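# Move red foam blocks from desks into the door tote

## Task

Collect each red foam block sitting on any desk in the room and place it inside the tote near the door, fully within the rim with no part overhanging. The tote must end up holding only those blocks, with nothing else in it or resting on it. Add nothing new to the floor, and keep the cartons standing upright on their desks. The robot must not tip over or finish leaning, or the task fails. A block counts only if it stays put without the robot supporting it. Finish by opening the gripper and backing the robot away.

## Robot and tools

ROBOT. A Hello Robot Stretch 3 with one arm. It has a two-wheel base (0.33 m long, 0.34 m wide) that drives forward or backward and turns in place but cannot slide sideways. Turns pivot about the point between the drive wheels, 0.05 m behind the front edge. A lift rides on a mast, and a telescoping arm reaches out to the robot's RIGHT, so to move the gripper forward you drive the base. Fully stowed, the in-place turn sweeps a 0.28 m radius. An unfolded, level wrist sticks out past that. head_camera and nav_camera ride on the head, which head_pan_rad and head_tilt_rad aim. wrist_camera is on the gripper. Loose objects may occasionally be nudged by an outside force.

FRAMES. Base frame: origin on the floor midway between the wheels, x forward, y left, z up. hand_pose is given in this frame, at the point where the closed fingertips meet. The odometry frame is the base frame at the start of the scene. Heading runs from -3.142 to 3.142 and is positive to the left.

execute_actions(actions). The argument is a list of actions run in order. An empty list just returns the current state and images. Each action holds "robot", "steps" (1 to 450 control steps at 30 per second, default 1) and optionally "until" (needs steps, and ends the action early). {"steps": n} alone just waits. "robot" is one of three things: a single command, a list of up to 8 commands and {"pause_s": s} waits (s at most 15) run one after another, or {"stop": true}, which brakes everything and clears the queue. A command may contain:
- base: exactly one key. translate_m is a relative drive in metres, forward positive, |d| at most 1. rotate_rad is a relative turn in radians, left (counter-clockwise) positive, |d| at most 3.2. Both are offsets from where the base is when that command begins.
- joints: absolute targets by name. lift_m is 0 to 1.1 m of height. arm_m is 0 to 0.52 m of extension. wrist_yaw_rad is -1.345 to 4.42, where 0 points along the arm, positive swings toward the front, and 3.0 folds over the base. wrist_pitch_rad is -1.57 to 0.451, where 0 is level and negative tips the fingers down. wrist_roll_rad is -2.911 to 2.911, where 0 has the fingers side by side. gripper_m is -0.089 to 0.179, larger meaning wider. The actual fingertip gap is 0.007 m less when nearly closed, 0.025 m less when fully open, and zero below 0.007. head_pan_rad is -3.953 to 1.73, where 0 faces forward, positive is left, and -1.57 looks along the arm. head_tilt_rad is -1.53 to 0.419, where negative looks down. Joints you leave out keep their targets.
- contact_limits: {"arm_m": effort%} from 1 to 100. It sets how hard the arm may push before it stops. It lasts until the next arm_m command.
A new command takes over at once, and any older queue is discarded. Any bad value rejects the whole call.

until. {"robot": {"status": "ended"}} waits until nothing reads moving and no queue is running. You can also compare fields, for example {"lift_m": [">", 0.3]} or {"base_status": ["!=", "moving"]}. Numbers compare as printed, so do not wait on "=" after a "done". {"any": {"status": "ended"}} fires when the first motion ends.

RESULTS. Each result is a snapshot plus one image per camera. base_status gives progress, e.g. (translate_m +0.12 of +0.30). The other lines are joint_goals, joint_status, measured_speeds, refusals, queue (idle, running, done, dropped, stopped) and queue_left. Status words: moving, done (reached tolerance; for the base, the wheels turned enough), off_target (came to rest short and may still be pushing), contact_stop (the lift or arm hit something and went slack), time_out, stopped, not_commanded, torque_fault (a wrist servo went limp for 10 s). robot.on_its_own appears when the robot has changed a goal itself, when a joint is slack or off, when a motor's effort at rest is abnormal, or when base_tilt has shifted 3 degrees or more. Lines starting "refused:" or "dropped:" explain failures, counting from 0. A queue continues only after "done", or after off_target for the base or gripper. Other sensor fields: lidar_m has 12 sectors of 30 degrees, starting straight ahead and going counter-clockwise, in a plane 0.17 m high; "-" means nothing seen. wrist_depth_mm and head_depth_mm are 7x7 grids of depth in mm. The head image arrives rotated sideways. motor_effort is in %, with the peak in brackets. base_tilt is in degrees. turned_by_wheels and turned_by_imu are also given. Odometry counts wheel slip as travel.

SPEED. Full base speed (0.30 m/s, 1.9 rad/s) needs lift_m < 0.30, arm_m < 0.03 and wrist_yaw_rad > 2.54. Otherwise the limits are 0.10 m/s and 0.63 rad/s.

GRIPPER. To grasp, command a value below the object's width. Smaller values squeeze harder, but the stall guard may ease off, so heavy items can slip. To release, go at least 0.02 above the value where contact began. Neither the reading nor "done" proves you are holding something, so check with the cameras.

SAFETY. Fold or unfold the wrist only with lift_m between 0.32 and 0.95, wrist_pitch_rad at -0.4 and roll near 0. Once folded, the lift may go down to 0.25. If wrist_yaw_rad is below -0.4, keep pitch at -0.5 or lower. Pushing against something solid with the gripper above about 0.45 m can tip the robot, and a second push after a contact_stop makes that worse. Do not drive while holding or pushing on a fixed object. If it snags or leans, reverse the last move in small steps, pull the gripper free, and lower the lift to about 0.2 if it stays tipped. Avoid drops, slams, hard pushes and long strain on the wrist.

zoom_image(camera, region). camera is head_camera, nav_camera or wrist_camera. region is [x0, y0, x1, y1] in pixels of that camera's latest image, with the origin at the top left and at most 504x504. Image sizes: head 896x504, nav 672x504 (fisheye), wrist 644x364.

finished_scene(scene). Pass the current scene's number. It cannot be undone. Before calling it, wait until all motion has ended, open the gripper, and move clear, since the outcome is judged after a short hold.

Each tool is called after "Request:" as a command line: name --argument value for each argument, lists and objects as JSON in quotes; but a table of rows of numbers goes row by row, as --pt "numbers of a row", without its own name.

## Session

Request:
execute_actions --actions '[{"robot":{"joints":{"head_tilt_rad":-0.5}},"steps":60,"until":{"robot":{"status":"ended"}}}]'

Scene clock: 0.87 s.
robot.base_odometry: x=+0.000 y=+0.000 heading=+0.000 (m, m, rad; robot's odometry frame)
robot.turned_by_wheels: +0.000 (rad since the last result)
robot.turned_by_imu: +0.000 (rad since the last result)
robot.base_tilt: forward=-0.2 right=+0.9 (deg)
robot.lidar_m: 1.52 2.09 1.95 2.03 2.25 1.88 1.57 1.79 2.00 1.97 2.30 1.60
robot.head_depth_mm: 1507 1095 1116 1961 1924 1563 1299 / 1556 1117 1153 2025 1949 1555 1302 / 1570 1147 1166 2073 1940 1578 1297 / 1600 1166 1194 2101 1953 1565 1300 / 1657 1743 1293 2107 1876 1553 1305 / 1679 1841 1298 2242 1968 1582 1300 / 1722 1898 2029 2328 2022 1582 1306
robot.base_status: not_commanded
robot.joint_positions: lift_m=+0.493 arm_m=+0.001 wrist_yaw_rad=+3.053 wrist_pitch_rad=-0.301 wrist_roll_rad=+0.013 gripper_m=+0.037 head_pan_rad=+0.014 head_tilt_rad=-0.494
robot.joint_goals: lift_m=+0.493 arm_m=+0.001 wrist_yaw_rad=+3.053 wrist_pitch_rad=-0.301 wrist_roll_rad=+0.013 gripper_m=+0.037 head_pan_rad=+0.014 head_tilt_rad=-0.500
robot.joint_status: lift_m=not_commanded arm_m=not_commanded wrist_yaw_rad=not_commanded wrist_pitch_rad=not_commanded wrist_roll_rad=not_commanded gripper_m=not_commanded head_pan_rad=not_commanded head_tilt_rad=done
robot.measured_speeds: translate_m=+0.000 rotate_rad=+0.000 lift_m=+0.000 arm_m=+0.000 wrist_yaw_rad=+0.000 wrist_pitch_rad=+0.000 wrist_roll_rad=+0.000 head_pan_rad=+0.000 head_tilt_rad=+0.000
robot: refusals=0 queue=done queue_left=0
robot.motor_effort: left_wheel=+0(0) right_wheel=-1(0) lift_m=+32(32) arm_m=-1(1) wrist_yaw_rad=+0(1) wrist_pitch_rad=+6(6) wrist_roll_rad=+0(0) gripper_m=+1(0) head_pan_rad=-1(0) head_tilt_rad=-2(21) (%)
robot.hand_pose: x=-0.0003 y=+0.0905 z=+0.5332 quat_wxyz=(+0.138, +0.707, +0.074, +0.689) (m; robot's base frame)
robot.wrist_depth_mm: - - - - - - - / - - - - - - - / - - - - - - - / - - - - - - - / - - - - - - - / 852 841 - 841 858 831 858 / 696 703 692 697 711 714 696
pictures: head_camera (sideways: a quarter turn clockwise sets it upright), nav_camera (sideways: a quarter turn counterclockwise sets it upright), wrist_camera
camera_calibration (this result's frames):
head_camera: T_world_to_cam=[[-0.514271, -0.0142115, -0.85751, 1.13877], [-0.0576319, 0.998175, 0.0180207, -0.0186122], [0.855689, 0.0586874, -0.514152, 0.621378], [0, 0, 0, 1]] pos_world=[0.0528569, -0.00170523, 1.29632]
nav_camera: T_world_to_cam=[[0.505929, -0.0418088, 0.861561, -1.08062], [0.0338746, -0.997091, -0.0682776, 0.136857], [0.86191, 0.0637287, -0.503041, 0.599199], [0, 0, 0, 1]] pos_world=[0.0256261, 0.0530935, 1.24179]
wrist_camera: T_world_to_cam=[[0.990242, -0.137394, -0.0233101, 0.0250138], [-0.0867049, -0.476475, -0.874902, 0.542621], [0.109099, 0.868386, -0.483739, 0.341916], [0, 0, 0, 1]] pos_world=[-0.0150247, -0.0349328, 0.640721]
Images, in order (width x height): head_camera 896x504, nav_camera 672x504, wrist_camera 644x364.

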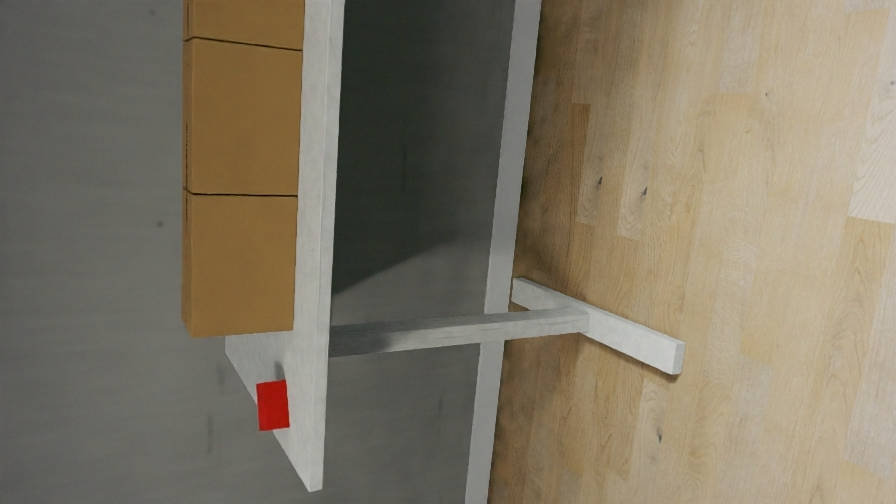

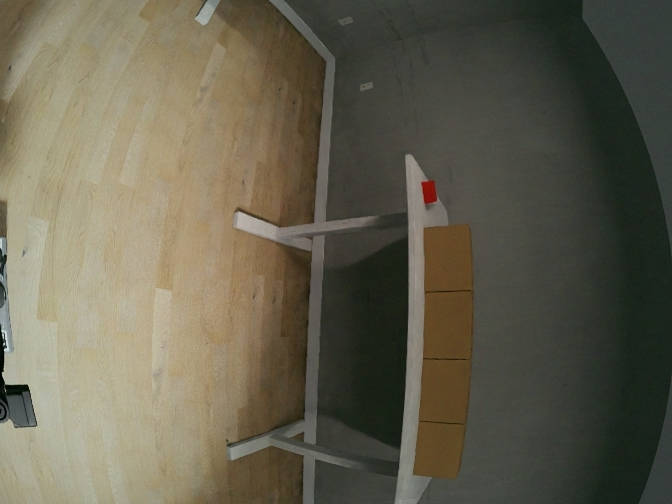

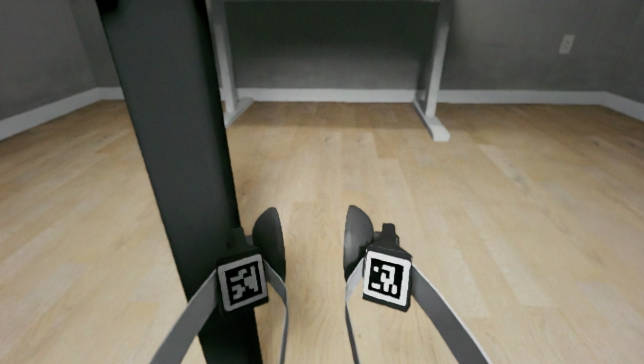

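Request:
execute_actions --actions '[{"robot":{"joints":{"head_pan_rad":1.6,"head_tilt_rad":-0.5}},"steps":100,"until":{"robot":{"status":"ended"}}}]'

Request:
execute_actions --actions '[{"robot":{"joints":{"head_pan_rad":-1.57}},"steps":100,"until":{"robot":{"status":"ended"}}}]'

Request:
execute_actions --actions '[{"robot":{"joints":{"head_pan_rad":-3.14}},"steps":100,"until":{"robot":{"status":"ended"}}}]'

Scene clock: 10.30 s.
robot.base_odometry: x=+0.000 y=+0.000 heading=+0.000 (m, m, rad; robot's odometry frame)
robot.turned_by_wheels: +0.000 (rad since the last result)
robot.turned_by_imu: +0.001 (rad since the last result)
robot.base_tilt: forward=+0.0 right=+1.0 (deg)
robot.lidar_m: 1.51 2.09 1.94 2.02 2.25 1.88 1.57 1.79 1.99 1.97 2.30 1.60
robot.head_depth_mm: 1884 2052 1590 2392 1921 1552 1296 / 1920 2101 1626 2446 1958 1564 1294 / 1993 2166 1652 2528 1927 1554 1288 / 2007 2216 1731 2536 1959 1571 1298 / 2056 2254 2128 2372 1946 1561 1305 / 2120 2301 2440 2628 1981 1582 1310 / 2159 2348 2602 2621 2018 1641 -
robot.base_status: not_commanded
robot.joint_positions: lift_m=+0.493 arm_m=+0.001 wrist_yaw_rad=+3.053 wrist_pitch_rad=-0.301 wrist_roll_rad=+0.013 gripper_m=+0.037 head_pan_rad=+1.593 head_tilt_rad=-0.494
robot.joint_goals: lift_m=+0.493 arm_m=+0.001 wrist_yaw_rad=+3.053 wrist_pitch_rad=-0.301 wrist_roll_rad=+0.013 gripper_m=+0.037 head_pan_rad=+1.600 head_tilt_rad=-0.500
robot.joint_status: lift_m=not_commanded arm_m=not_commanded wrist_yaw_rad=not_commanded wrist_pitch_rad=not_commanded wrist_roll_rad=not_commanded gripper_m=not_commanded head_pan_rad=done head_tilt_rad=done
robot.measured_speeds: translate_m=+0.000 rotate_rad=+0.000 lift_m=+0.000 arm_m=+0.000 wrist_yaw_rad=+0.000 wrist_pitch_rad=+0.000 wrist_roll_rad=+0.000 head_pan_rad=+0.000 head_tilt_rad=+0.000
robot: refusals=0 queue=done queue_left=0
robot.motor_effort: left_wheel=-1(1) right_wheel=+0(0) lift_m=+32(32) arm_m=-1(1) wrist_yaw_rad=+0(1) wrist_pitch_rad=+6(6) wrist_roll_rad=+0(0) gripper_m=+0(0) head_pan_rad=+5(57) head_tilt_rad=-1(1) (%)
robot.hand_pose: x=-0.0003 y=+0.0905 z=+0.5332 quat_wxyz=(+0.138, +0.707, +0.074, +0.689) (m; robot's base frame)
robot.wrist_depth_mm: - - - - - - - / - - - - - - - / - - - - - - - / - - - - - - - / - - - - - - - / 848 882 - 833 850 846 866 / 708 726 693 707 704 703 685
pictures: head_camera (sideways: a quarter turn clockwise sets it upright), nav_camera (sideways: a quarter turn counterclockwise sets it upright), wrist_camera
camera_calibration (this result's frames):
head_camera: T_world_to_cam=[[0.0182645, -0.514349, -0.857386, 1.13536], [-0.997691, -0.0654847, 0.0180311, -0.0128914], [-0.0654199, 0.855077, -0.514357, 0.627264], [0, 0, 0, 1]] pos_world=[0.0074371, 0.0467675, 1.29631]
nav_camera: T_world_to_cam=[[0.0378197, 0.506449, 0.86144, -1.07761], [0.996794, 0.0417075, -0.0682824, 0.130989], [-0.0705101, 0.861261, -0.503248, 0.605156], [0, 0, 0, 1]] pos_world=[-0.0471452, 0.0190931, 1.24178]
wrist_camera: T_world_to_cam=[[0.990242, -0.137394, -0.0233101, 0.0250138], [-0.0867049, -0.476475, -0.874902, 0.542621], [0.109099, 0.868386, -0.483739, 0.341916], [0, 0, 0, 1]] pos_world=[-0.0150247, -0.0349328, 0.640721]
Images, in order (width x height): head_camera 896x504, nav_camera 672x504, wrist_camera 644x364.

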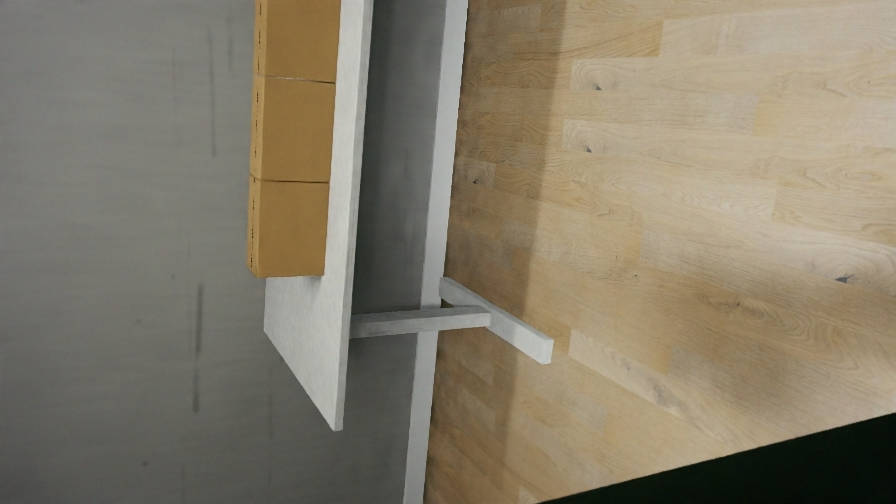

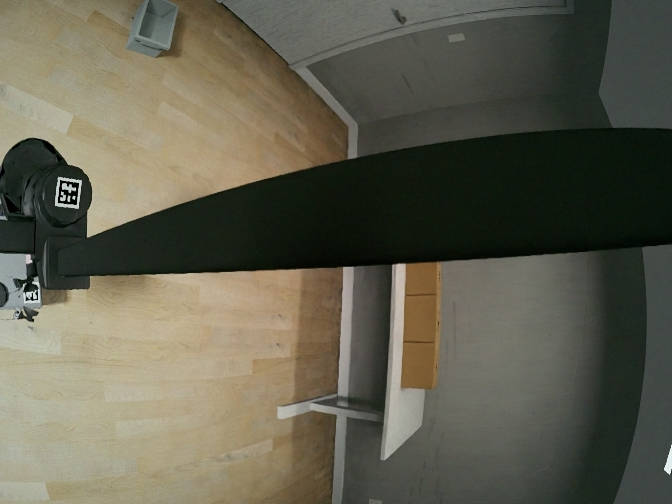

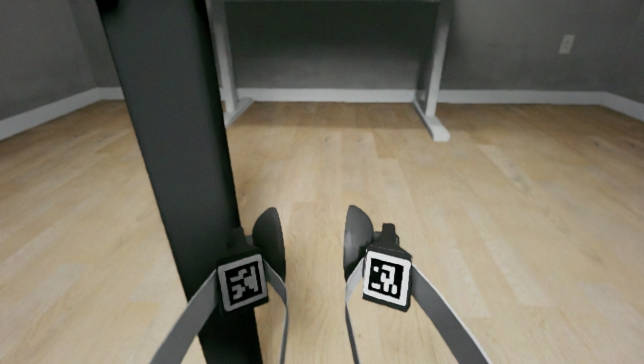

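Scene clock: 12.33 s.
robot.base_odometry: x=+0.000 y=+0.000 heading=+0.000 (m, m, rad; robot's odometry frame)
robot.turned_by_wheels: +0.000 (rad since the last result)
robot.turned_by_imu: +0.000 (rad since the last result)
robot.base_tilt: forward=-0.2 right=+0.8 (deg)
robot.lidar_m: 1.52 2.09 1.95 2.02 2.26 1.88 1.57 1.79 2.00 1.97 2.30 1.60
robot.head_depth_mm: 1912 2135 1655 2394 1956 1557 1293 / 1990 2162 1721 2467 1965 1555 1285 / 2037 2146 1770 2569 1925 1560 1304 / 2068 2234 2119 2481 1954 1557 1297 / 2099 2287 2437 2651 1971 1575 1308 / 2146 2345 2609 2687 1994 1576 1307 / 2214 2404 2644 2659 1985 1574 1311
robot.base_status: not_commanded
robot.joint_positions: lift_m=+0.493 arm_m=+0.001 wrist_yaw_rad=+3.053 wrist_pitch_rad=-0.301 wrist_roll_rad=+0.013 gripper_m=+0.037 head_pan_rad=-1.563 head_tilt_rad=-0.494
robot.joint_goals: lift_m=+0.493 arm_m=+0.001 wrist_yaw_rad=+3.053 wrist_pitch_rad=-0.301 wrist_roll_rad=+0.013 gripper_m=+0.037 head_pan_rad=-1.570 head_tilt_rad=-0.500
robot.joint_status: lift_m=not_commanded arm_m=not_commanded wrist_yaw_rad=not_commanded wrist_pitch_rad=not_commanded wrist_roll_rad=not_commanded gripper_m=not_commanded head_pan_rad=done head_tilt_rad=done
robot.measured_speeds: translate_m=+0.000 rotate_rad=+0.000 lift_m=+0.000 arm_m=+0.000 wrist_yaw_rad=+0.000 wrist_pitch_rad=+0.000 wrist_roll_rad=+0.000 head_pan_rad=+0.000 head_tilt_rad=+0.000
robot: refusals=0 queue=done queue_left=0
robot.motor_effort: left_wheel=-1(1) right_wheel=+1(1) lift_m=+32(32) arm_m=-1(1) wrist_yaw_rad=-1(0) wrist_pitch_rad=+6(6) wrist_roll_rad=+0(0) gripper_m=+0(0) head_pan_rad=-6(59) head_tilt_rad=-2(2) (%)
robot.hand_pose: x=-0.0003 y=+0.0905 z=+0.5332 quat_wxyz=(+0.138, +0.707, +0.074, +0.689) (m; robot's base frame)
robot.wrist_depth_mm: - - - - - - - / - - - - - - - / - - - - - - - / - - - - - - - / - - - - - - - / 841 834 - 853 862 858 859 / 709 700 693 702 698 698 688
pictures: head_camera (sideways: a quarter turn clockwise sets it upright), nav_camera (sideways: a quarter turn counterclockwise sets it upright), wrist_camera
camera_calibration (this result's frames):
head_camera: T_world_to_cam=[[-0.0110981, 0.514689, -0.857305, 1.13543], [0.998506, 0.051576, 0.018038, -0.0250772], [0.0535003, -0.855824, -0.514493, 0.626714], [0, 0, 0, 1]] pos_world=[0.00411151, -0.0467434, 1.2963]
nav_camera: T_world_to_cam=[[-0.0448706, -0.506009, 0.86136, -1.077], [-0.997278, -0.0278057, -0.0682855, 0.143157], [0.0585038, -0.86208, -0.503384, 0.604546], [0, 0, 0, 1]] pos_world=[0.059074, -0.0198235, 1.24178]
wrist_camera: T_world_to_cam=[[0.990242, -0.137394, -0.0233102, 0.0250138], [-0.0867049, -0.476475, -0.874902, 0.542621], [0.109099, 0.868386, -0.483739, 0.341916], [0, 0, 0, 1]] pos_world=[-0.0150247, -0.0349328, 0.640721]
Images, in order (width x height): head_camera 896x504, nav_camera 672x504, wrist_camera 644x364.

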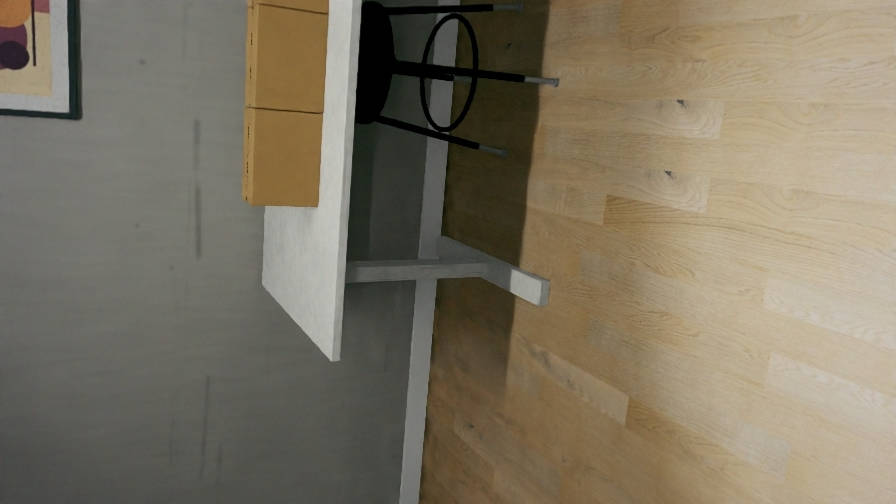

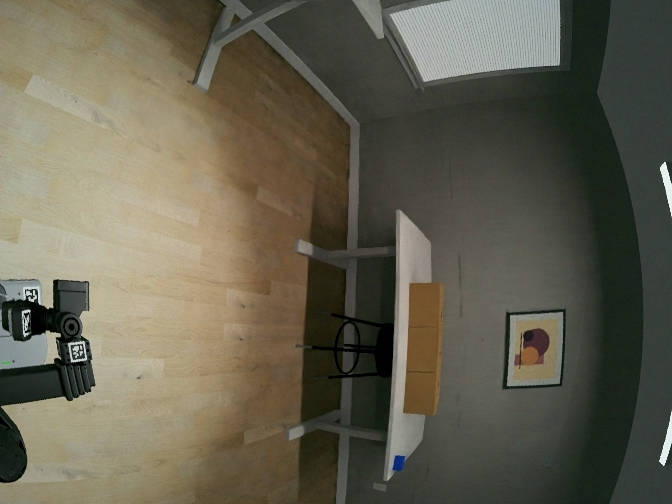

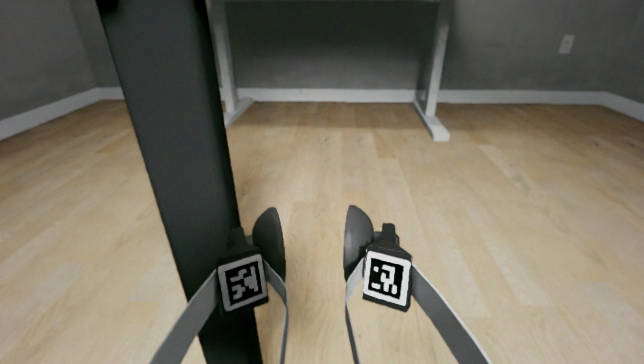

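Scene clock: 13.67 s.
robot.base_odometry: x=+0.000 y=+0.000 heading=+0.000 (m, m, rad; robot's odometry frame)
robot.turned_by_wheels: +0.000 (rad since the last result)
robot.turned_by_imu: +0.000 (rad since the last result)
robot.base_tilt: forward=-0.2 right=+0.9 (deg)
robot.lidar_m: 1.51 2.09 1.95 2.02 2.26 1.88 1.57 1.79 2.00 1.98 2.30 1.60
robot.head_depth_mm: 1515 1650 1798 1970 1939 1500 1289 / 1543 1683 1855 2024 1926 1558 1293 / 1545 1647 1821 2018 1875 1556 1301 / 1573 1673 1877 2075 1942 1565 1301 / 1591 1714 1906 2150 1964 1565 1308 / 1642 1756 1920 2096 1985 1575 1307 / 1548 1656 2016 2308 1988 1585 1308
robot.base_status: not_commanded
robot.joint_positions: lift_m=+0.493 arm_m=+0.001 wrist_yaw_rad=+3.053 wrist_pitch_rad=-0.301 wrist_roll_rad=+0.013 gripper_m=+0.037 head_pan_rad=-3.133 head_tilt_rad=-0.494
robot.joint_goals: lift_m=+0.493 arm_m=+0.001 wrist_yaw_rad=+3.053 wrist_pitch_rad=-0.301 wrist_roll_rad=+0.013 gripper_m=+0.037 head_pan_rad=-3.140 head_tilt_rad=-0.500
robot.joint_status: lift_m=not_commanded arm_m=not_commanded wrist_yaw_rad=not_commanded wrist_pitch_rad=not_commanded wrist_roll_rad=not_commanded gripper_m=not_commanded head_pan_rad=done head_tilt_rad=done
robot.measured_speeds: translate_m=+0.000 rotate_rad=+0.000 lift_m=+0.000 arm_m=+0.000 wrist_yaw_rad=+0.000 wrist_pitch_rad=+0.000 wrist_roll_rad=+0.000 head_pan_rad=+0.000 head_tilt_rad=+0.000
robot: refusals=0 queue=done queue_left=0
robot.motor_effort: left_wheel=-1(0) right_wheel=+0(0) lift_m=+32(32) arm_m=-1(2) wrist_yaw_rad=+0(0) wrist_pitch_rad=+6(6) wrist_roll_rad=+0(0) gripper_m=+0(0) head_pan_rad=-5(58) head_tilt_rad=-2(2) (%)
robot.hand_pose: x=-0.0003 y=+0.0905 z=+0.5332 quat_wxyz=(+0.138, +0.707, +0.074, +0.689) (m; robot's base frame)
robot.wrist_depth_mm: - - - - - - - / - - - - - - - / - - - - - - - / - - - - - - - / - - - - - - - / 847 840 - 851 878 859 838 / 718 706 679 719 700 695 693
pictures: head_camera (sideways: a quarter turn clockwise sets it upright), nav_camera (sideways: a quarter turn counterclockwise sets it upright), wrist_camera
camera_calibration (this result's frames):
head_camera: T_world_to_cam=[[0.514707, 0.0115068, -0.857289, 1.1322], [0.0523678, -0.998465, 0.0180394, -0.0193076], [-0.855765, -0.0541793, -0.51452, 0.632296], [0, 0, 0, 1]] pos_world=[-0.0406448, 0.00195141, 1.2963]
nav_camera: T_world_to_cam=[[-0.506072, 0.0444687, 0.861344, -1.07416], [-0.028595, 0.997256, -0.0682861, 0.137249], [-0.862017, -0.0591878, -0.503412, 0.610197], [0, 0, 0, 1]] pos_world=[-0.0136795, -0.0529897, 1.24178]
wrist_camera: T_world_to_cam=[[0.990242, -0.137394, -0.0233101, 0.0250138], [-0.086705, -0.476475, -0.874902, 0.542621], [0.1091, 0.868386, -0.483739, 0.341916], [0, 0, 0, 1]] pos_world=[-0.0150247, -0.0349328, 0.640721]
Images, in order (width x height): head_camera 896x504, nav_camera 672x504, wrist_camera 644x364.

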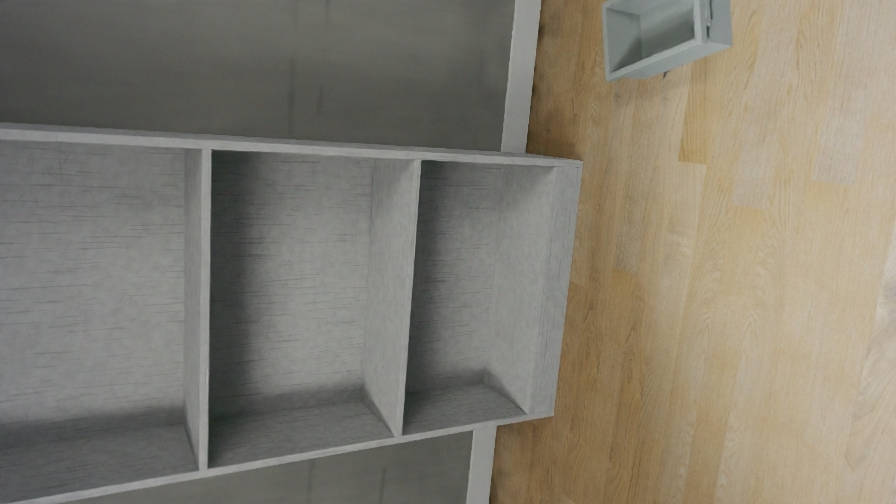

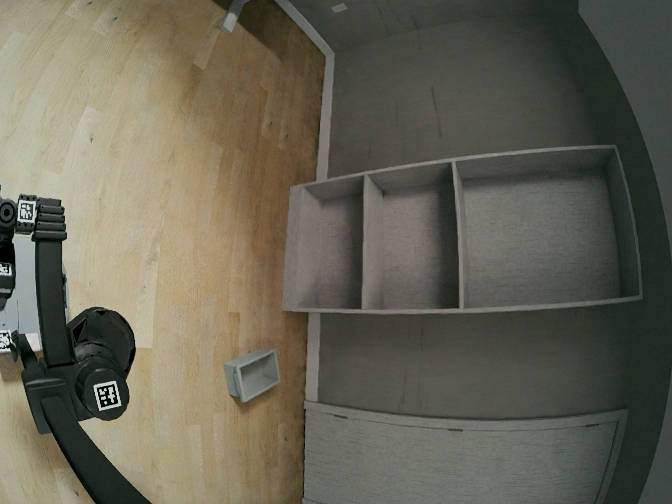

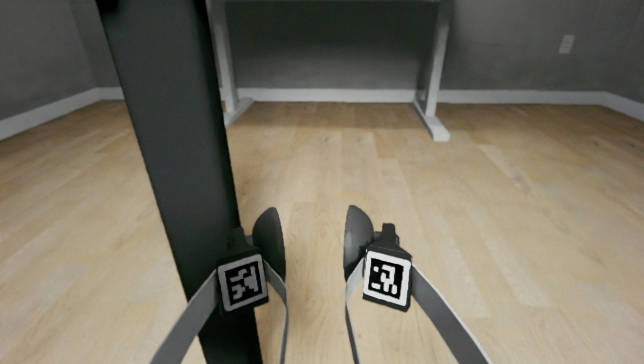

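Request:
execute_actions --actions '[{"robot":[{"joints":{"lift_m":0.28,"wrist_pitch_rad":-0.4,"head_pan_rad":-1.57,"head_tilt_rad":-0.6},"base":{"rotate_rad":0.38}},{"base":{"translate_m":0.81}},{"base":{"rotate_rad":1.15}},{"joints":{"lift_m":0.9}},{"joints":{"wrist_yaw_rad":1.6}},{"joints":{"lift_m":1.09}},{"joints":{"wrist_yaw_rad":0,"wrist_pitch_rad":-0.5,"gripper_m":0.15}}],"steps":450,"until":{"robot":{"status":"ended"}}},{"steps":300,"until":{"robot":{"status":"ended"}}}]'

Scene clock: 47.27 s.
robot.base_odometry: x=+0.752 y=+0.300 heading=+1.530 (m, m, rad; robot's odometry frame)
robot.turned_by_wheels: +1.530 (rad since the last result)
robot.turned_by_imu: +1.541 (rad since the last result)
robot.base_tilt: forward=+0.0 right=+1.0 (deg)
robot.lidar_m: 1.45 2.01 2.56 2.31 2.72 2.74 2.40 1.34 1.22 0.75 1.31 1.94
robot.head_depth_mm: - - - - - - 1217 / - - - - - - 1224 / - - - - - 1369 1225 / 1015 1096 789 625 1029 1276 1204 / 1027 1133 838 598 1620 1471 1234 / 1039 1158 1284 608 1625 1451 1237 / 1057 1174 1322 1470 1664 1461 1235
robot.base_status: done (rotate_rad +1.1499 of +1.1500)
robot.joint_positions: lift_m=+1.090 arm_m=+0.001 wrist_yaw_rad=+0.002 wrist_pitch_rad=-0.512 wrist_roll_rad=+0.013 gripper_m=+0.150 head_pan_rad=-1.577 head_tilt_rad=-0.593
robot.joint_goals: lift_m=+1.090 arm_m=+0.001 wrist_yaw_rad=+0.000 wrist_pitch_rad=-0.500 wrist_roll_rad=+0.013 gripper_m=+0.150 head_pan_rad=-1.570 head_tilt_rad=-0.600
robot.joint_status: lift_m=done arm_m=not_commanded wrist_yaw_rad=done wrist_pitch_rad=done wrist_roll_rad=not_commanded gripper_m=done head_pan_rad=done head_tilt_rad=done
robot.measured_speeds: translate_m=+0.000 rotate_rad=+0.000 lift_m=+0.000 arm_m=+0.000 wrist_yaw_rad=+0.000 wrist_pitch_rad=+0.000 wrist_roll_rad=+0.000 head_pan_rad=+0.000 head_tilt_rad=+0.000
robot: refusals=0 queue=done queue_left=0
robot.motor_effort: left_wheel=-4(13) right_wheel=+3(11) lift_m=+42(44) arm_m=-1(1) wrist_yaw_rad=-2(3) wrist_pitch_rad=+4(7) wrist_roll_rad=+0(0) gripper_m=+0(85) head_pan_rad=+5(57) head_tilt_rad=-2(10) (%)
robot.hand_pose: x=-0.0212 y=-0.3578 z=+1.0818 quat_wxyz=(+0.680, +0.179, -0.688, -0.180) (m; robot's base frame)
robot.wrist_depth_mm: - 968 953 892 277 279 283 / - - 721 645 289 279 274 / - - 419 491 322 312 307 / - - 390 401 364 353 346 / - 347 334 335 337 343 333 / - - 304 302 297 - 292 / - - - - - - -
pictures: head_camera (sideways: a quarter turn clockwise sets it upright), nav_camera (sideways: a quarter turn counterclockwise sets it upright), wrist_camera
camera_calibration (this result's frames):
head_camera: T_world_to_cam=[[-0.00338236, 0.597323, -0.801994, 1.06327], [0.999119, 0.0355592, 0.0222707, -0.0305888], [0.041821, -0.801212, -0.596917, 0.734021], [0, 0, 0, 1]] pos_world=[0.00346074, -0.0459196, 1.29156]
nav_camera: T_world_to_cam=[[-0.0524617, -0.588306, 0.806935, -1.00599], [-0.997529, -0.00693978, -0.0699125, 0.145268], [0.0467299, -0.808609, -0.586488, 0.712739], [0, 0, 0, 1]] pos_world=[0.0588271, -0.0144936, 1.23994]
wrist_camera: T_world_to_cam=[[-0.998596, 0.0514778, -0.0124555, 0.0106488], [0.0431643, 0.654737, -0.754623, 1.08457], [-0.0306913, -0.754102, -0.65604, 0.601836], [0, 0, 0, 1]] pos_world=[-0.0177097, -0.25681, 1.2134]
Images, in order (width x height): head_camera 896x504, nav_camera 672x504, wrist_camera 644x364.

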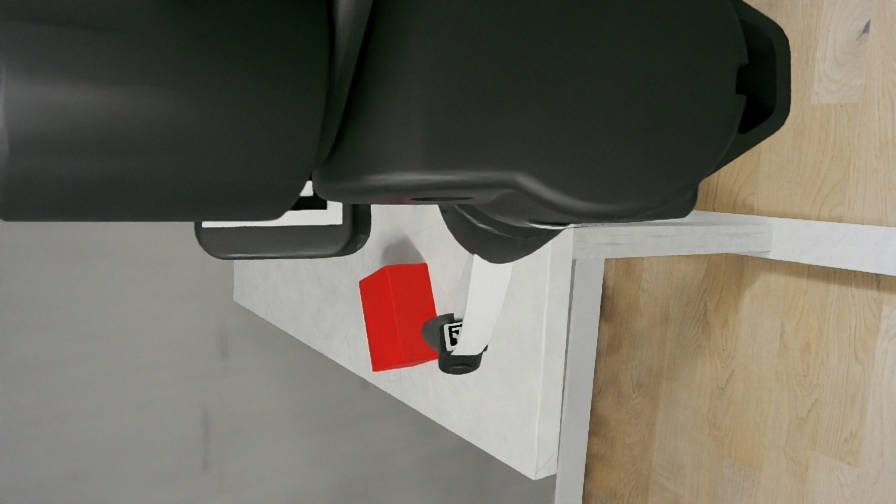

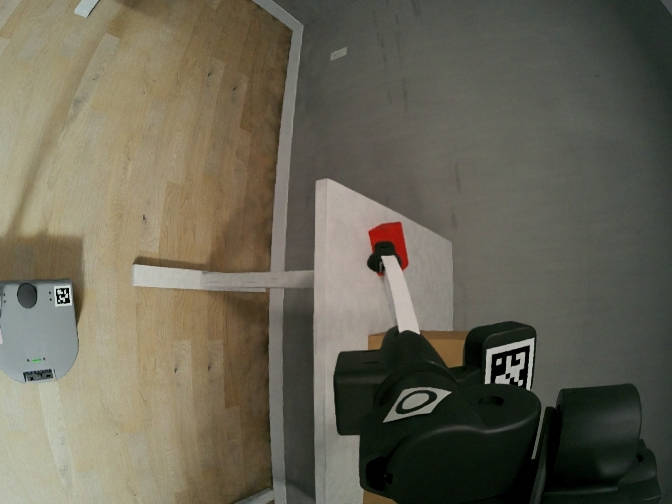

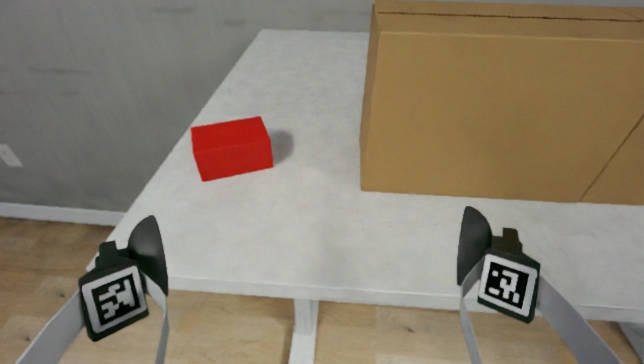

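Request:
execute_actions --actions '[{"robot":[{"base":{"translate_m":0.31},"joints":{"wrist_pitch_rad":-0.7,"wrist_yaw_rad":-1.34,"lift_m":1.1}},{"joints":{"arm_m":0.41,"head_pan_rad":-1.9}}],"steps":450,"until":{"robot":{"status":"ended"}}}]'

Scene clock: 72.03 s.
robot.base_odometry: x=+0.765 y=+0.610 heading=+1.530 (m, m, rad; robot's odometry frame)
robot.turned_by_wheels: +0.000 (rad since the last result)
robot.turned_by_imu: +0.004 (rad since the last result)
robot.base_tilt: forward=-0.1 right=+0.8 (deg)
robot.lidar_m: 1.14 1.75 2.52 2.35 2.67 2.99 2.70 1.58 0.80 1.24 1.35 1.63
robot.head_depth_mm: - 1112 656 596 1713 1430 1221 / 1127 1163 820 597 1693 1439 1226 / 1112 1144 873 599 1599 1363 1204 / 1086 1143 791 627 1620 1428 1230 / 1049 1135 1234 1441 1614 1452 1232 / 1030 - 1252 1407 1602 1457 1238 / - 1135 1222 1373 1565 1465 1244
robot.base_status: done (translate_m +0.3100 of +0.3100)
robot.joint_positions: lift_m=+1.100 arm_m=+0.410 wrist_yaw_rad=-1.339 wrist_pitch_rad=-0.710 wrist_roll_rad=+0.013 gripper_m=+0.150 head_pan_rad=-1.893 head_tilt_rad=-0.593
robot.joint_goals: lift_m=+1.100 arm_m=+0.410 wrist_yaw_rad=-1.340 wrist_pitch_rad=-0.700 wrist_roll_rad=+0.013 gripper_m=+0.150 head_pan_rad=-1.900 head_tilt_rad=-0.600
robot.joint_status: lift_m=done arm_m=done wrist_yaw_rad=done wrist_pitch_rad=done wrist_roll_rad=not_commanded gripper_m=done head_pan_rad=done head_tilt_rad=done
robot.measured_speeds: translate_m=+0.000 rotate_rad=+0.000 lift_m=+0.000 arm_m=+0.000 wrist_yaw_rad=+0.000 wrist_pitch_rad=+0.000 wrist_roll_rad=+0.000 head_pan_rad=+0.000 head_tilt_rad=+0.000
robot: refusals=0 queue=done queue_left=0
robot.motor_effort: left_wheel=-4(6) right_wheel=+3(7) lift_m=+41(42) arm_m=+4(3) wrist_yaw_rad=-2(3) wrist_pitch_rad=+4(4) wrist_roll_rad=+0(0) gripper_m=+0(0) head_pan_rad=-5(36) head_tilt_rad=-2(2) (%)
robot.hand_pose: x=-0.1954 y=-0.5954 z=+1.0531 quat_wxyz=(+0.363, -0.222, -0.675, -0.603) (m; robot's base frame)
robot.wrist_depth_mm: 497 494 513 291 264 563 - / 413 416 418 333 311 442 - / 351 353 356 355 356 381 - / 308 308 312 313 318 320 - / 274 280 278 227 279 294 - / 256 - 249 208 251 - - / 756 - 227 228 229 230 -
pictures: head_camera (sideways: a quarter turn clockwise sets it upright), nav_camera (sideways: a quarter turn counterclockwise sets it upright), wrist_camera
camera_calibration (this result's frames):
head_camera: T_world_to_cam=[[0.182594, 0.56874, -0.801994, 1.06213], [0.960612, -0.277, 0.0222706, -0.0303539], [-0.209486, -0.774471, -0.596917, 0.735554], [0, 0, 0, 1]] pos_world=[-0.0106925, -0.0428204, 1.29156]
nav_camera: T_world_to_cam=[[-0.232863, -0.542799, 0.806935, -1.00489], [-0.950198, 0.303705, -0.0699125, 0.144979], [-0.207122, -0.783028, -0.586488, 0.714288], [0, 0, 0, 1]] pos_world=[0.0517027, -0.0301763, 1.23994]
wrist_camera: T_world_to_cam=[[-0.176023, 0.984384, -0.00171836, 0.553435], [0.779349, 0.138293, -0.611139, 0.911177], [-0.601358, -0.108914, -0.791522, 0.813779], [0, 0, 0, 1]] pos_world=[-0.123335, -0.582171, 1.20193]
Images, in order (width x height): head_camera 896x504, nav_camera 672x504, wrist_camera 644x364.

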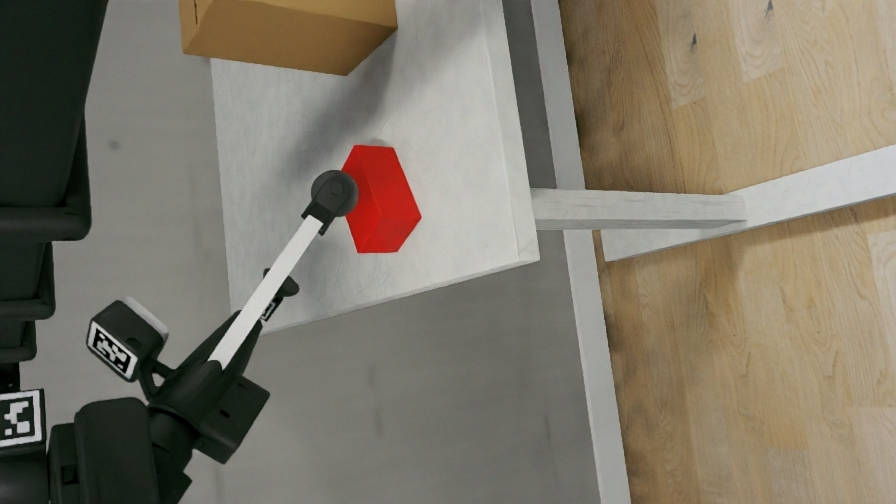

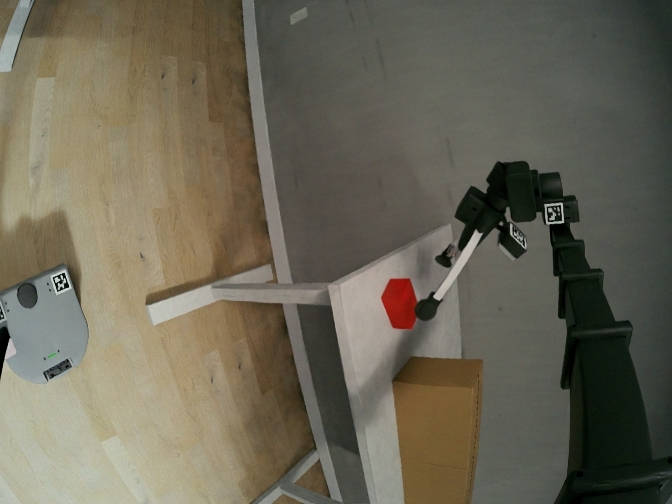

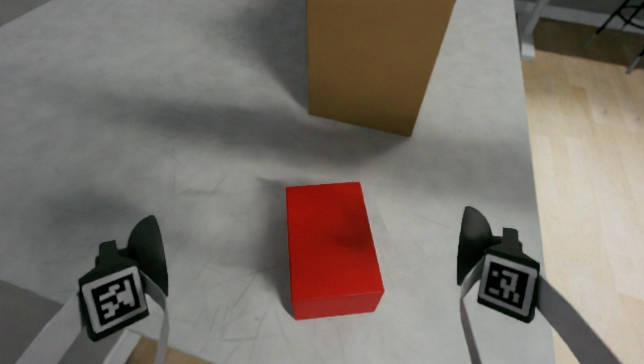

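Request:
execute_actions --actions '[{"robot":[{"base":{"translate_m":-0.03}},{"joints":{"lift_m":1.02}},{"joints":{"gripper_m":0.02}},{"pause_s":0.7},{"joints":{"lift_m":1.1}},{"joints":{"wrist_yaw_rad":-0.3}},{"joints":{"wrist_yaw_rad":1.2,"wrist_pitch_rad":-0.1,"arm_m":0.52}}],"steps":450,"until":{"robot":{"status":"ended"}}}]'

Scene clock: 92.63 s.
robot.base_odometry: x=+0.764 y=+0.580 heading=+1.530 (m, m, rad; robot's odometry frame)
robot.turned_by_wheels: +0.000 (rad since the last result)
robot.turned_by_imu: +0.002 (rad since the last result)
robot.base_tilt: forward=-0.1 right=+0.9 (deg)
robot.lidar_m: 1.17 1.78 2.52 2.35 2.68 2.58 2.67 1.57 0.79 1.24 1.35 1.66
robot.head_depth_mm: - 625 623 596 1703 1428 1220 / 1124 1162 745 597 1697 1440 1228 / 1103 1144 823 601 1652 1434 1202 / 1079 1140 829 603 1099 1370 1234 / 1057 1123 934 1372 1610 1455 1223 / 1034 1122 1240 1400 1596 1453 1229 / - 1116 1218 1369 1572 1445 1239
robot.base_status: done (translate_m -0.0300 of -0.0300)
robot.joint_positions: lift_m=+1.100 arm_m=+0.520 wrist_yaw_rad=+1.198 wrist_pitch_rad=-0.125 wrist_roll_rad=+0.013 gripper_m=+0.027 head_pan_rad=-1.893 head_tilt_rad=-0.593
robot.joint_goals: lift_m=+1.100 arm_m=+0.520 wrist_yaw_rad=+1.200 wrist_pitch_rad=-0.100 wrist_roll_rad=+0.013 gripper_m=+0.026 head_pan_rad=-1.900 head_tilt_rad=-0.600
robot.joint_status: lift_m=done arm_m=done wrist_yaw_rad=done wrist_pitch_rad=done wrist_roll_rad=not_commanded gripper_m=done head_pan_rad=done head_tilt_rad=done
robot.measured_speeds: translate_m=+0.000 rotate_rad=+0.000 lift_m=+0.000 arm_m=+0.000 wrist_yaw_rad=+0.000 wrist_pitch_rad=+0.000 wrist_roll_rad=+0.000 head_pan_rad=+0.000 head_tilt_rad=+0.000
robot: refusals=0 queue=done queue_left=0
robot.on_its_own: gripper_m is held at +0.026, not at your +0.020, by its stall guard, which is not easing now
robot.motor_effort: left_wheel=-3(9) right_wheel=+2(6) lift_m=+42(43) arm_m=+4(5) wrist_yaw_rad=+1(3) wrist_pitch_rad=+9(10) wrist_roll_rad=+0(0) gripper_m=-20(97) head_pan_rad=-5(4) head_tilt_rad=-2(3) (%)
robot.hand_pose: x=+0.2126 y=-0.7561 z=+1.1824 quat_wxyz=(+0.605, +0.437, -0.561, +0.358) (m; robot's base frame)
robot.wrist_depth_mm: - - - - 971 666 495 / - - - - - 670 510 / - - - - - 700 507 / - - - 156 - 711 515 / - - - 139 927 725 517 / - - 125 125 127 724 541 / - - - - - 710 558
pictures: head_camera (sideways: a quarter turn clockwise sets it upright), nav_camera (sideways: a quarter turn counterclockwise sets it upright), wrist_camera
camera_calibration (this result's frames):
head_camera: T_world_to_cam=[[0.182595, 0.56874, -0.801994, 1.06213], [0.960611, -0.277002, 0.0222707, -0.0303539], [-0.209488, -0.774471, -0.596917, 0.735554], [0, 0, 0, 1]] pos_world=[-0.0106926, -0.0428204, 1.29156]
nav_camera: T_world_to_cam=[[-0.232864, -0.542799, 0.806935, -1.00489], [-0.950197, 0.303707, -0.0699125, 0.144979], [-0.207123, -0.783027, -0.586488, 0.714288], [0, 0, 0, 1]] pos_world=[0.0517026, -0.0301763, 1.23994]
wrist_camera: T_world_to_cam=[[-0.404802, -0.91386, -0.0315507, -0.56771], [-0.28389, 0.158401, -0.945683, 1.33127], [0.869219, -0.373857, -0.323557, 0.0776831], [0, 0, 0, 1]] pos_world=[0.0806022, -0.70064, 1.26619]
Images, in order (width x height): head_camera 896x504, nav_camera 672x504, wrist_camera 644x364.

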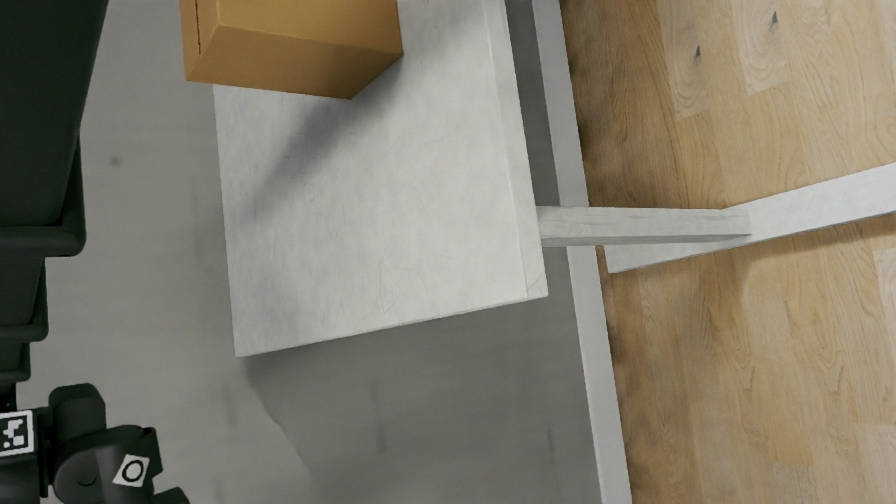

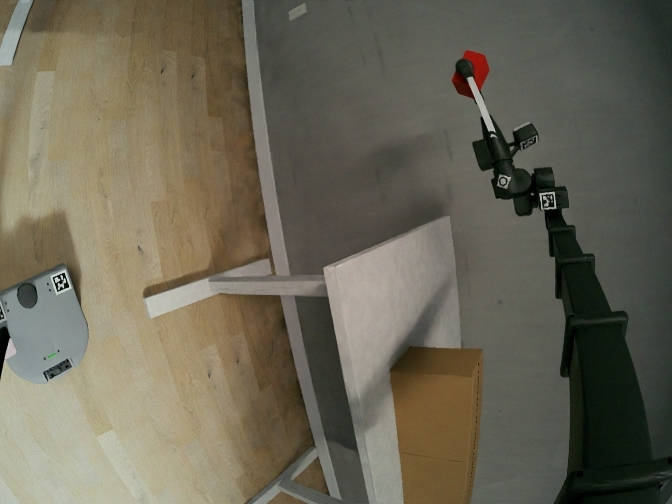

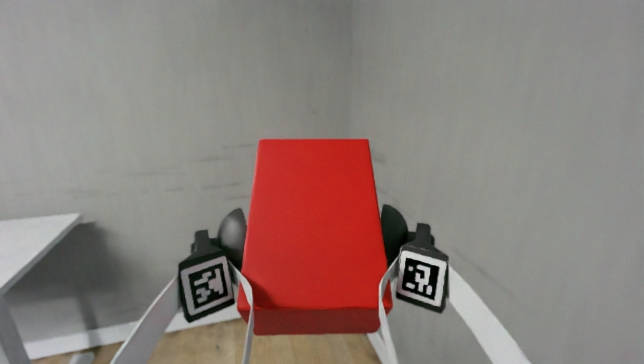

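Request:
execute_actions --actions '[{"robot":[{"joints":{"wrist_pitch_rad":-0.5}},{"joints":{"wrist_yaw_rad":-1.0}}],"steps":450,"until":{"robot":{"status":"ended"}}}]'

Scene clock: 100.10 s.
robot.base_odometry: x=+0.764 y=+0.580 heading=+1.530 (m, m, rad; robot's odometry frame)
robot.turned_by_wheels: +0.000 (rad since the last result)
robot.turned_by_imu: +0.001 (rad since the last result)
robot.base_tilt: forward=-0.1 right=+1.0 (deg)
robot.lidar_m: 1.17 1.78 2.53 2.35 2.69 2.58 2.67 1.56 0.79 1.24 1.35 1.66
robot.head_depth_mm: - 627 622 594 1690 1433 1218 / 1124 1157 739 596 1684 1436 1225 / 1101 1141 825 600 1664 1451 1192 / 1077 1117 826 601 1096 1375 1222 / 1053 1098 936 1388 1610 1448 1238 / - 1147 1242 1396 1599 1449 1233 / - 1125 1227 1370 1568 1456 1237
robot.base_status: done (translate_m -0.0300 of -0.0300)
robot.joint_positions: lift_m=+1.100 arm_m=+0.520 wrist_yaw_rad=-0.998 wrist_pitch_rad=-0.515 wrist_roll_rad=+0.013 gripper_m=+0.027 head_pan_rad=-1.893 head_tilt_rad=-0.593
robot.joint_goals: lift_m=+1.100 arm_m=+0.520 wrist_yaw_rad=-1.000 wrist_pitch_rad=-0.500 wrist_roll_rad=+0.013 gripper_m=+0.026 head_pan_rad=-1.900 head_tilt_rad=-0.600
robot.joint_status: lift_m=done arm_m=done wrist_yaw_rad=done wrist_pitch_rad=done wrist_roll_rad=not_commanded gripper_m=done head_pan_rad=done head_tilt_rad=done
robot.measured_speeds: translate_m=+0.000 rotate_rad=+0.000 lift_m=+0.000 arm_m=+0.000 wrist_yaw_rad=+0.000 wrist_pitch_rad=+0.000 wrist_roll_rad=+0.000 head_pan_rad=+0.000 head_tilt_rad=+0.000
robot: refusals=0 queue=done queue_left=0
robot.on_its_own: gripper_m is held at +0.026, not at your +0.020, by its stall guard, which is not easing now
robot.motor_effort: left_wheel=-4(4) right_wheel=+3(1) lift_m=+42(42) arm_m=+3(4) wrist_yaw_rad=-2(2) wrist_pitch_rad=+6(10) wrist_roll_rad=+0(0) gripper_m=-19(19) head_pan_rad=-5(5) head_tilt_rad=-2(1) (%)
robot.hand_pose: x=-0.1989 y=-0.7788 z=+1.0911 quat_wxyz=(+0.510, -0.172, -0.690, -0.485) (m; robot's base frame)
robot.wrist_depth_mm: 388 466 588 789 963 932 826 / 406 493 605 640 607 664 407 / 430 492 492 509 508 506 262 / 420 410 391 156 412 409 240 / 452 343 234 138 348 338 257 / 520 307 125 125 126 300 283 / 562 661 255 252 263 261 264
pictures: head_camera (sideways: a quarter turn clockwise sets it upright), nav_camera (sideways: a quarter turn counterclockwise sets it upright), wrist_camera
camera_calibration (this result's frames):
head_camera: T_world_to_cam=[[0.182595, 0.56874, -0.801994, 1.06213], [0.960611, -0.277001, 0.0222707, -0.0303539], [-0.209487, -0.774471, -0.596917, 0.735554], [0, 0, 0, 1]] pos_world=[-0.0106925, -0.0428204, 1.29156]
nav_camera: T_world_to_cam=[[-0.232864, -0.542799, 0.806935, -1.00489], [-0.950197, 0.303706, -0.0699125, 0.144979], [-0.207123, -0.783027, -0.586488, 0.714288], [0, 0, 0, 1]] pos_world=[0.0517027, -0.0301763, 1.23994]
wrist_camera: T_world_to_cam=[[-0.496198, 0.868123, -0.0122668, 0.590702], [0.57655, 0.318913, -0.752253, 1.21683], [-0.649136, -0.380339, -0.65876, 0.455977], [0, 0, 0, 1]] pos_world=[-0.112467, -0.727438, 1.22299]
Images, in order (width x height): head_camera 896x504, nav_camera 672x504, wrist_camera 644x364.

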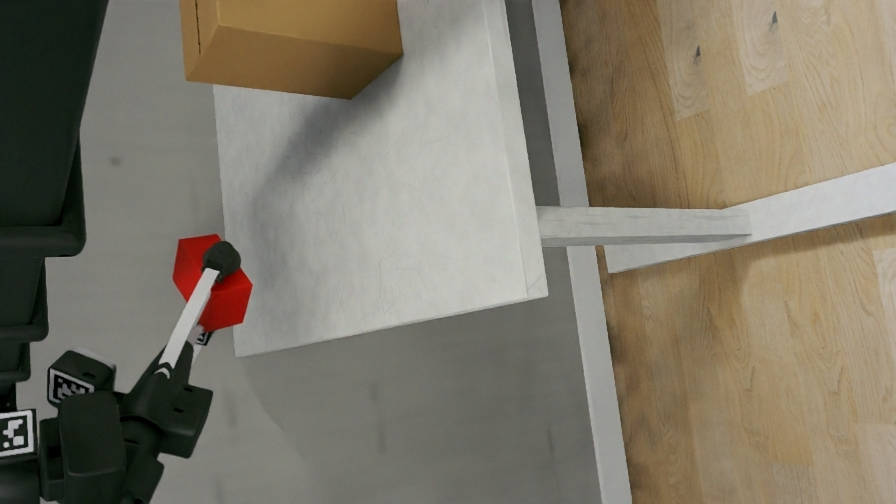

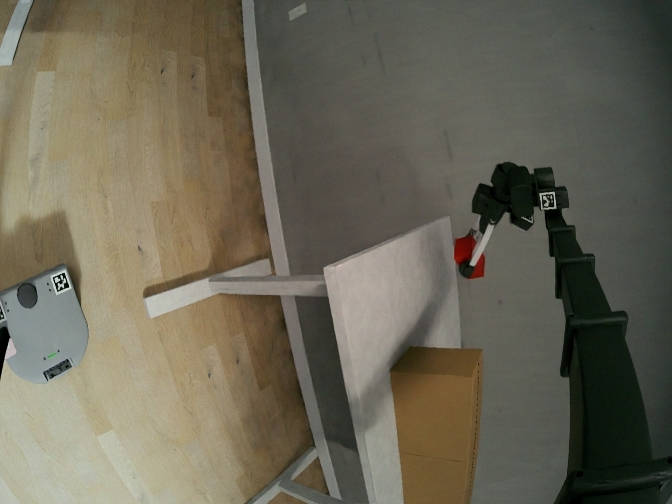

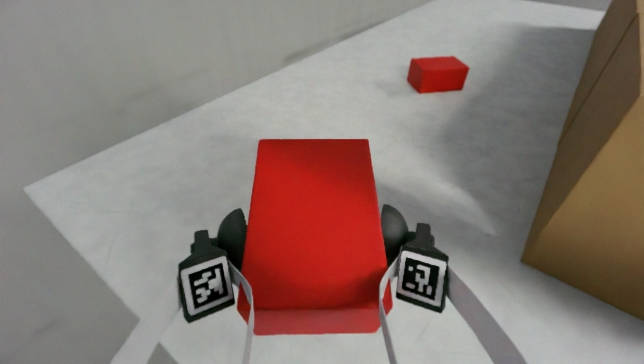

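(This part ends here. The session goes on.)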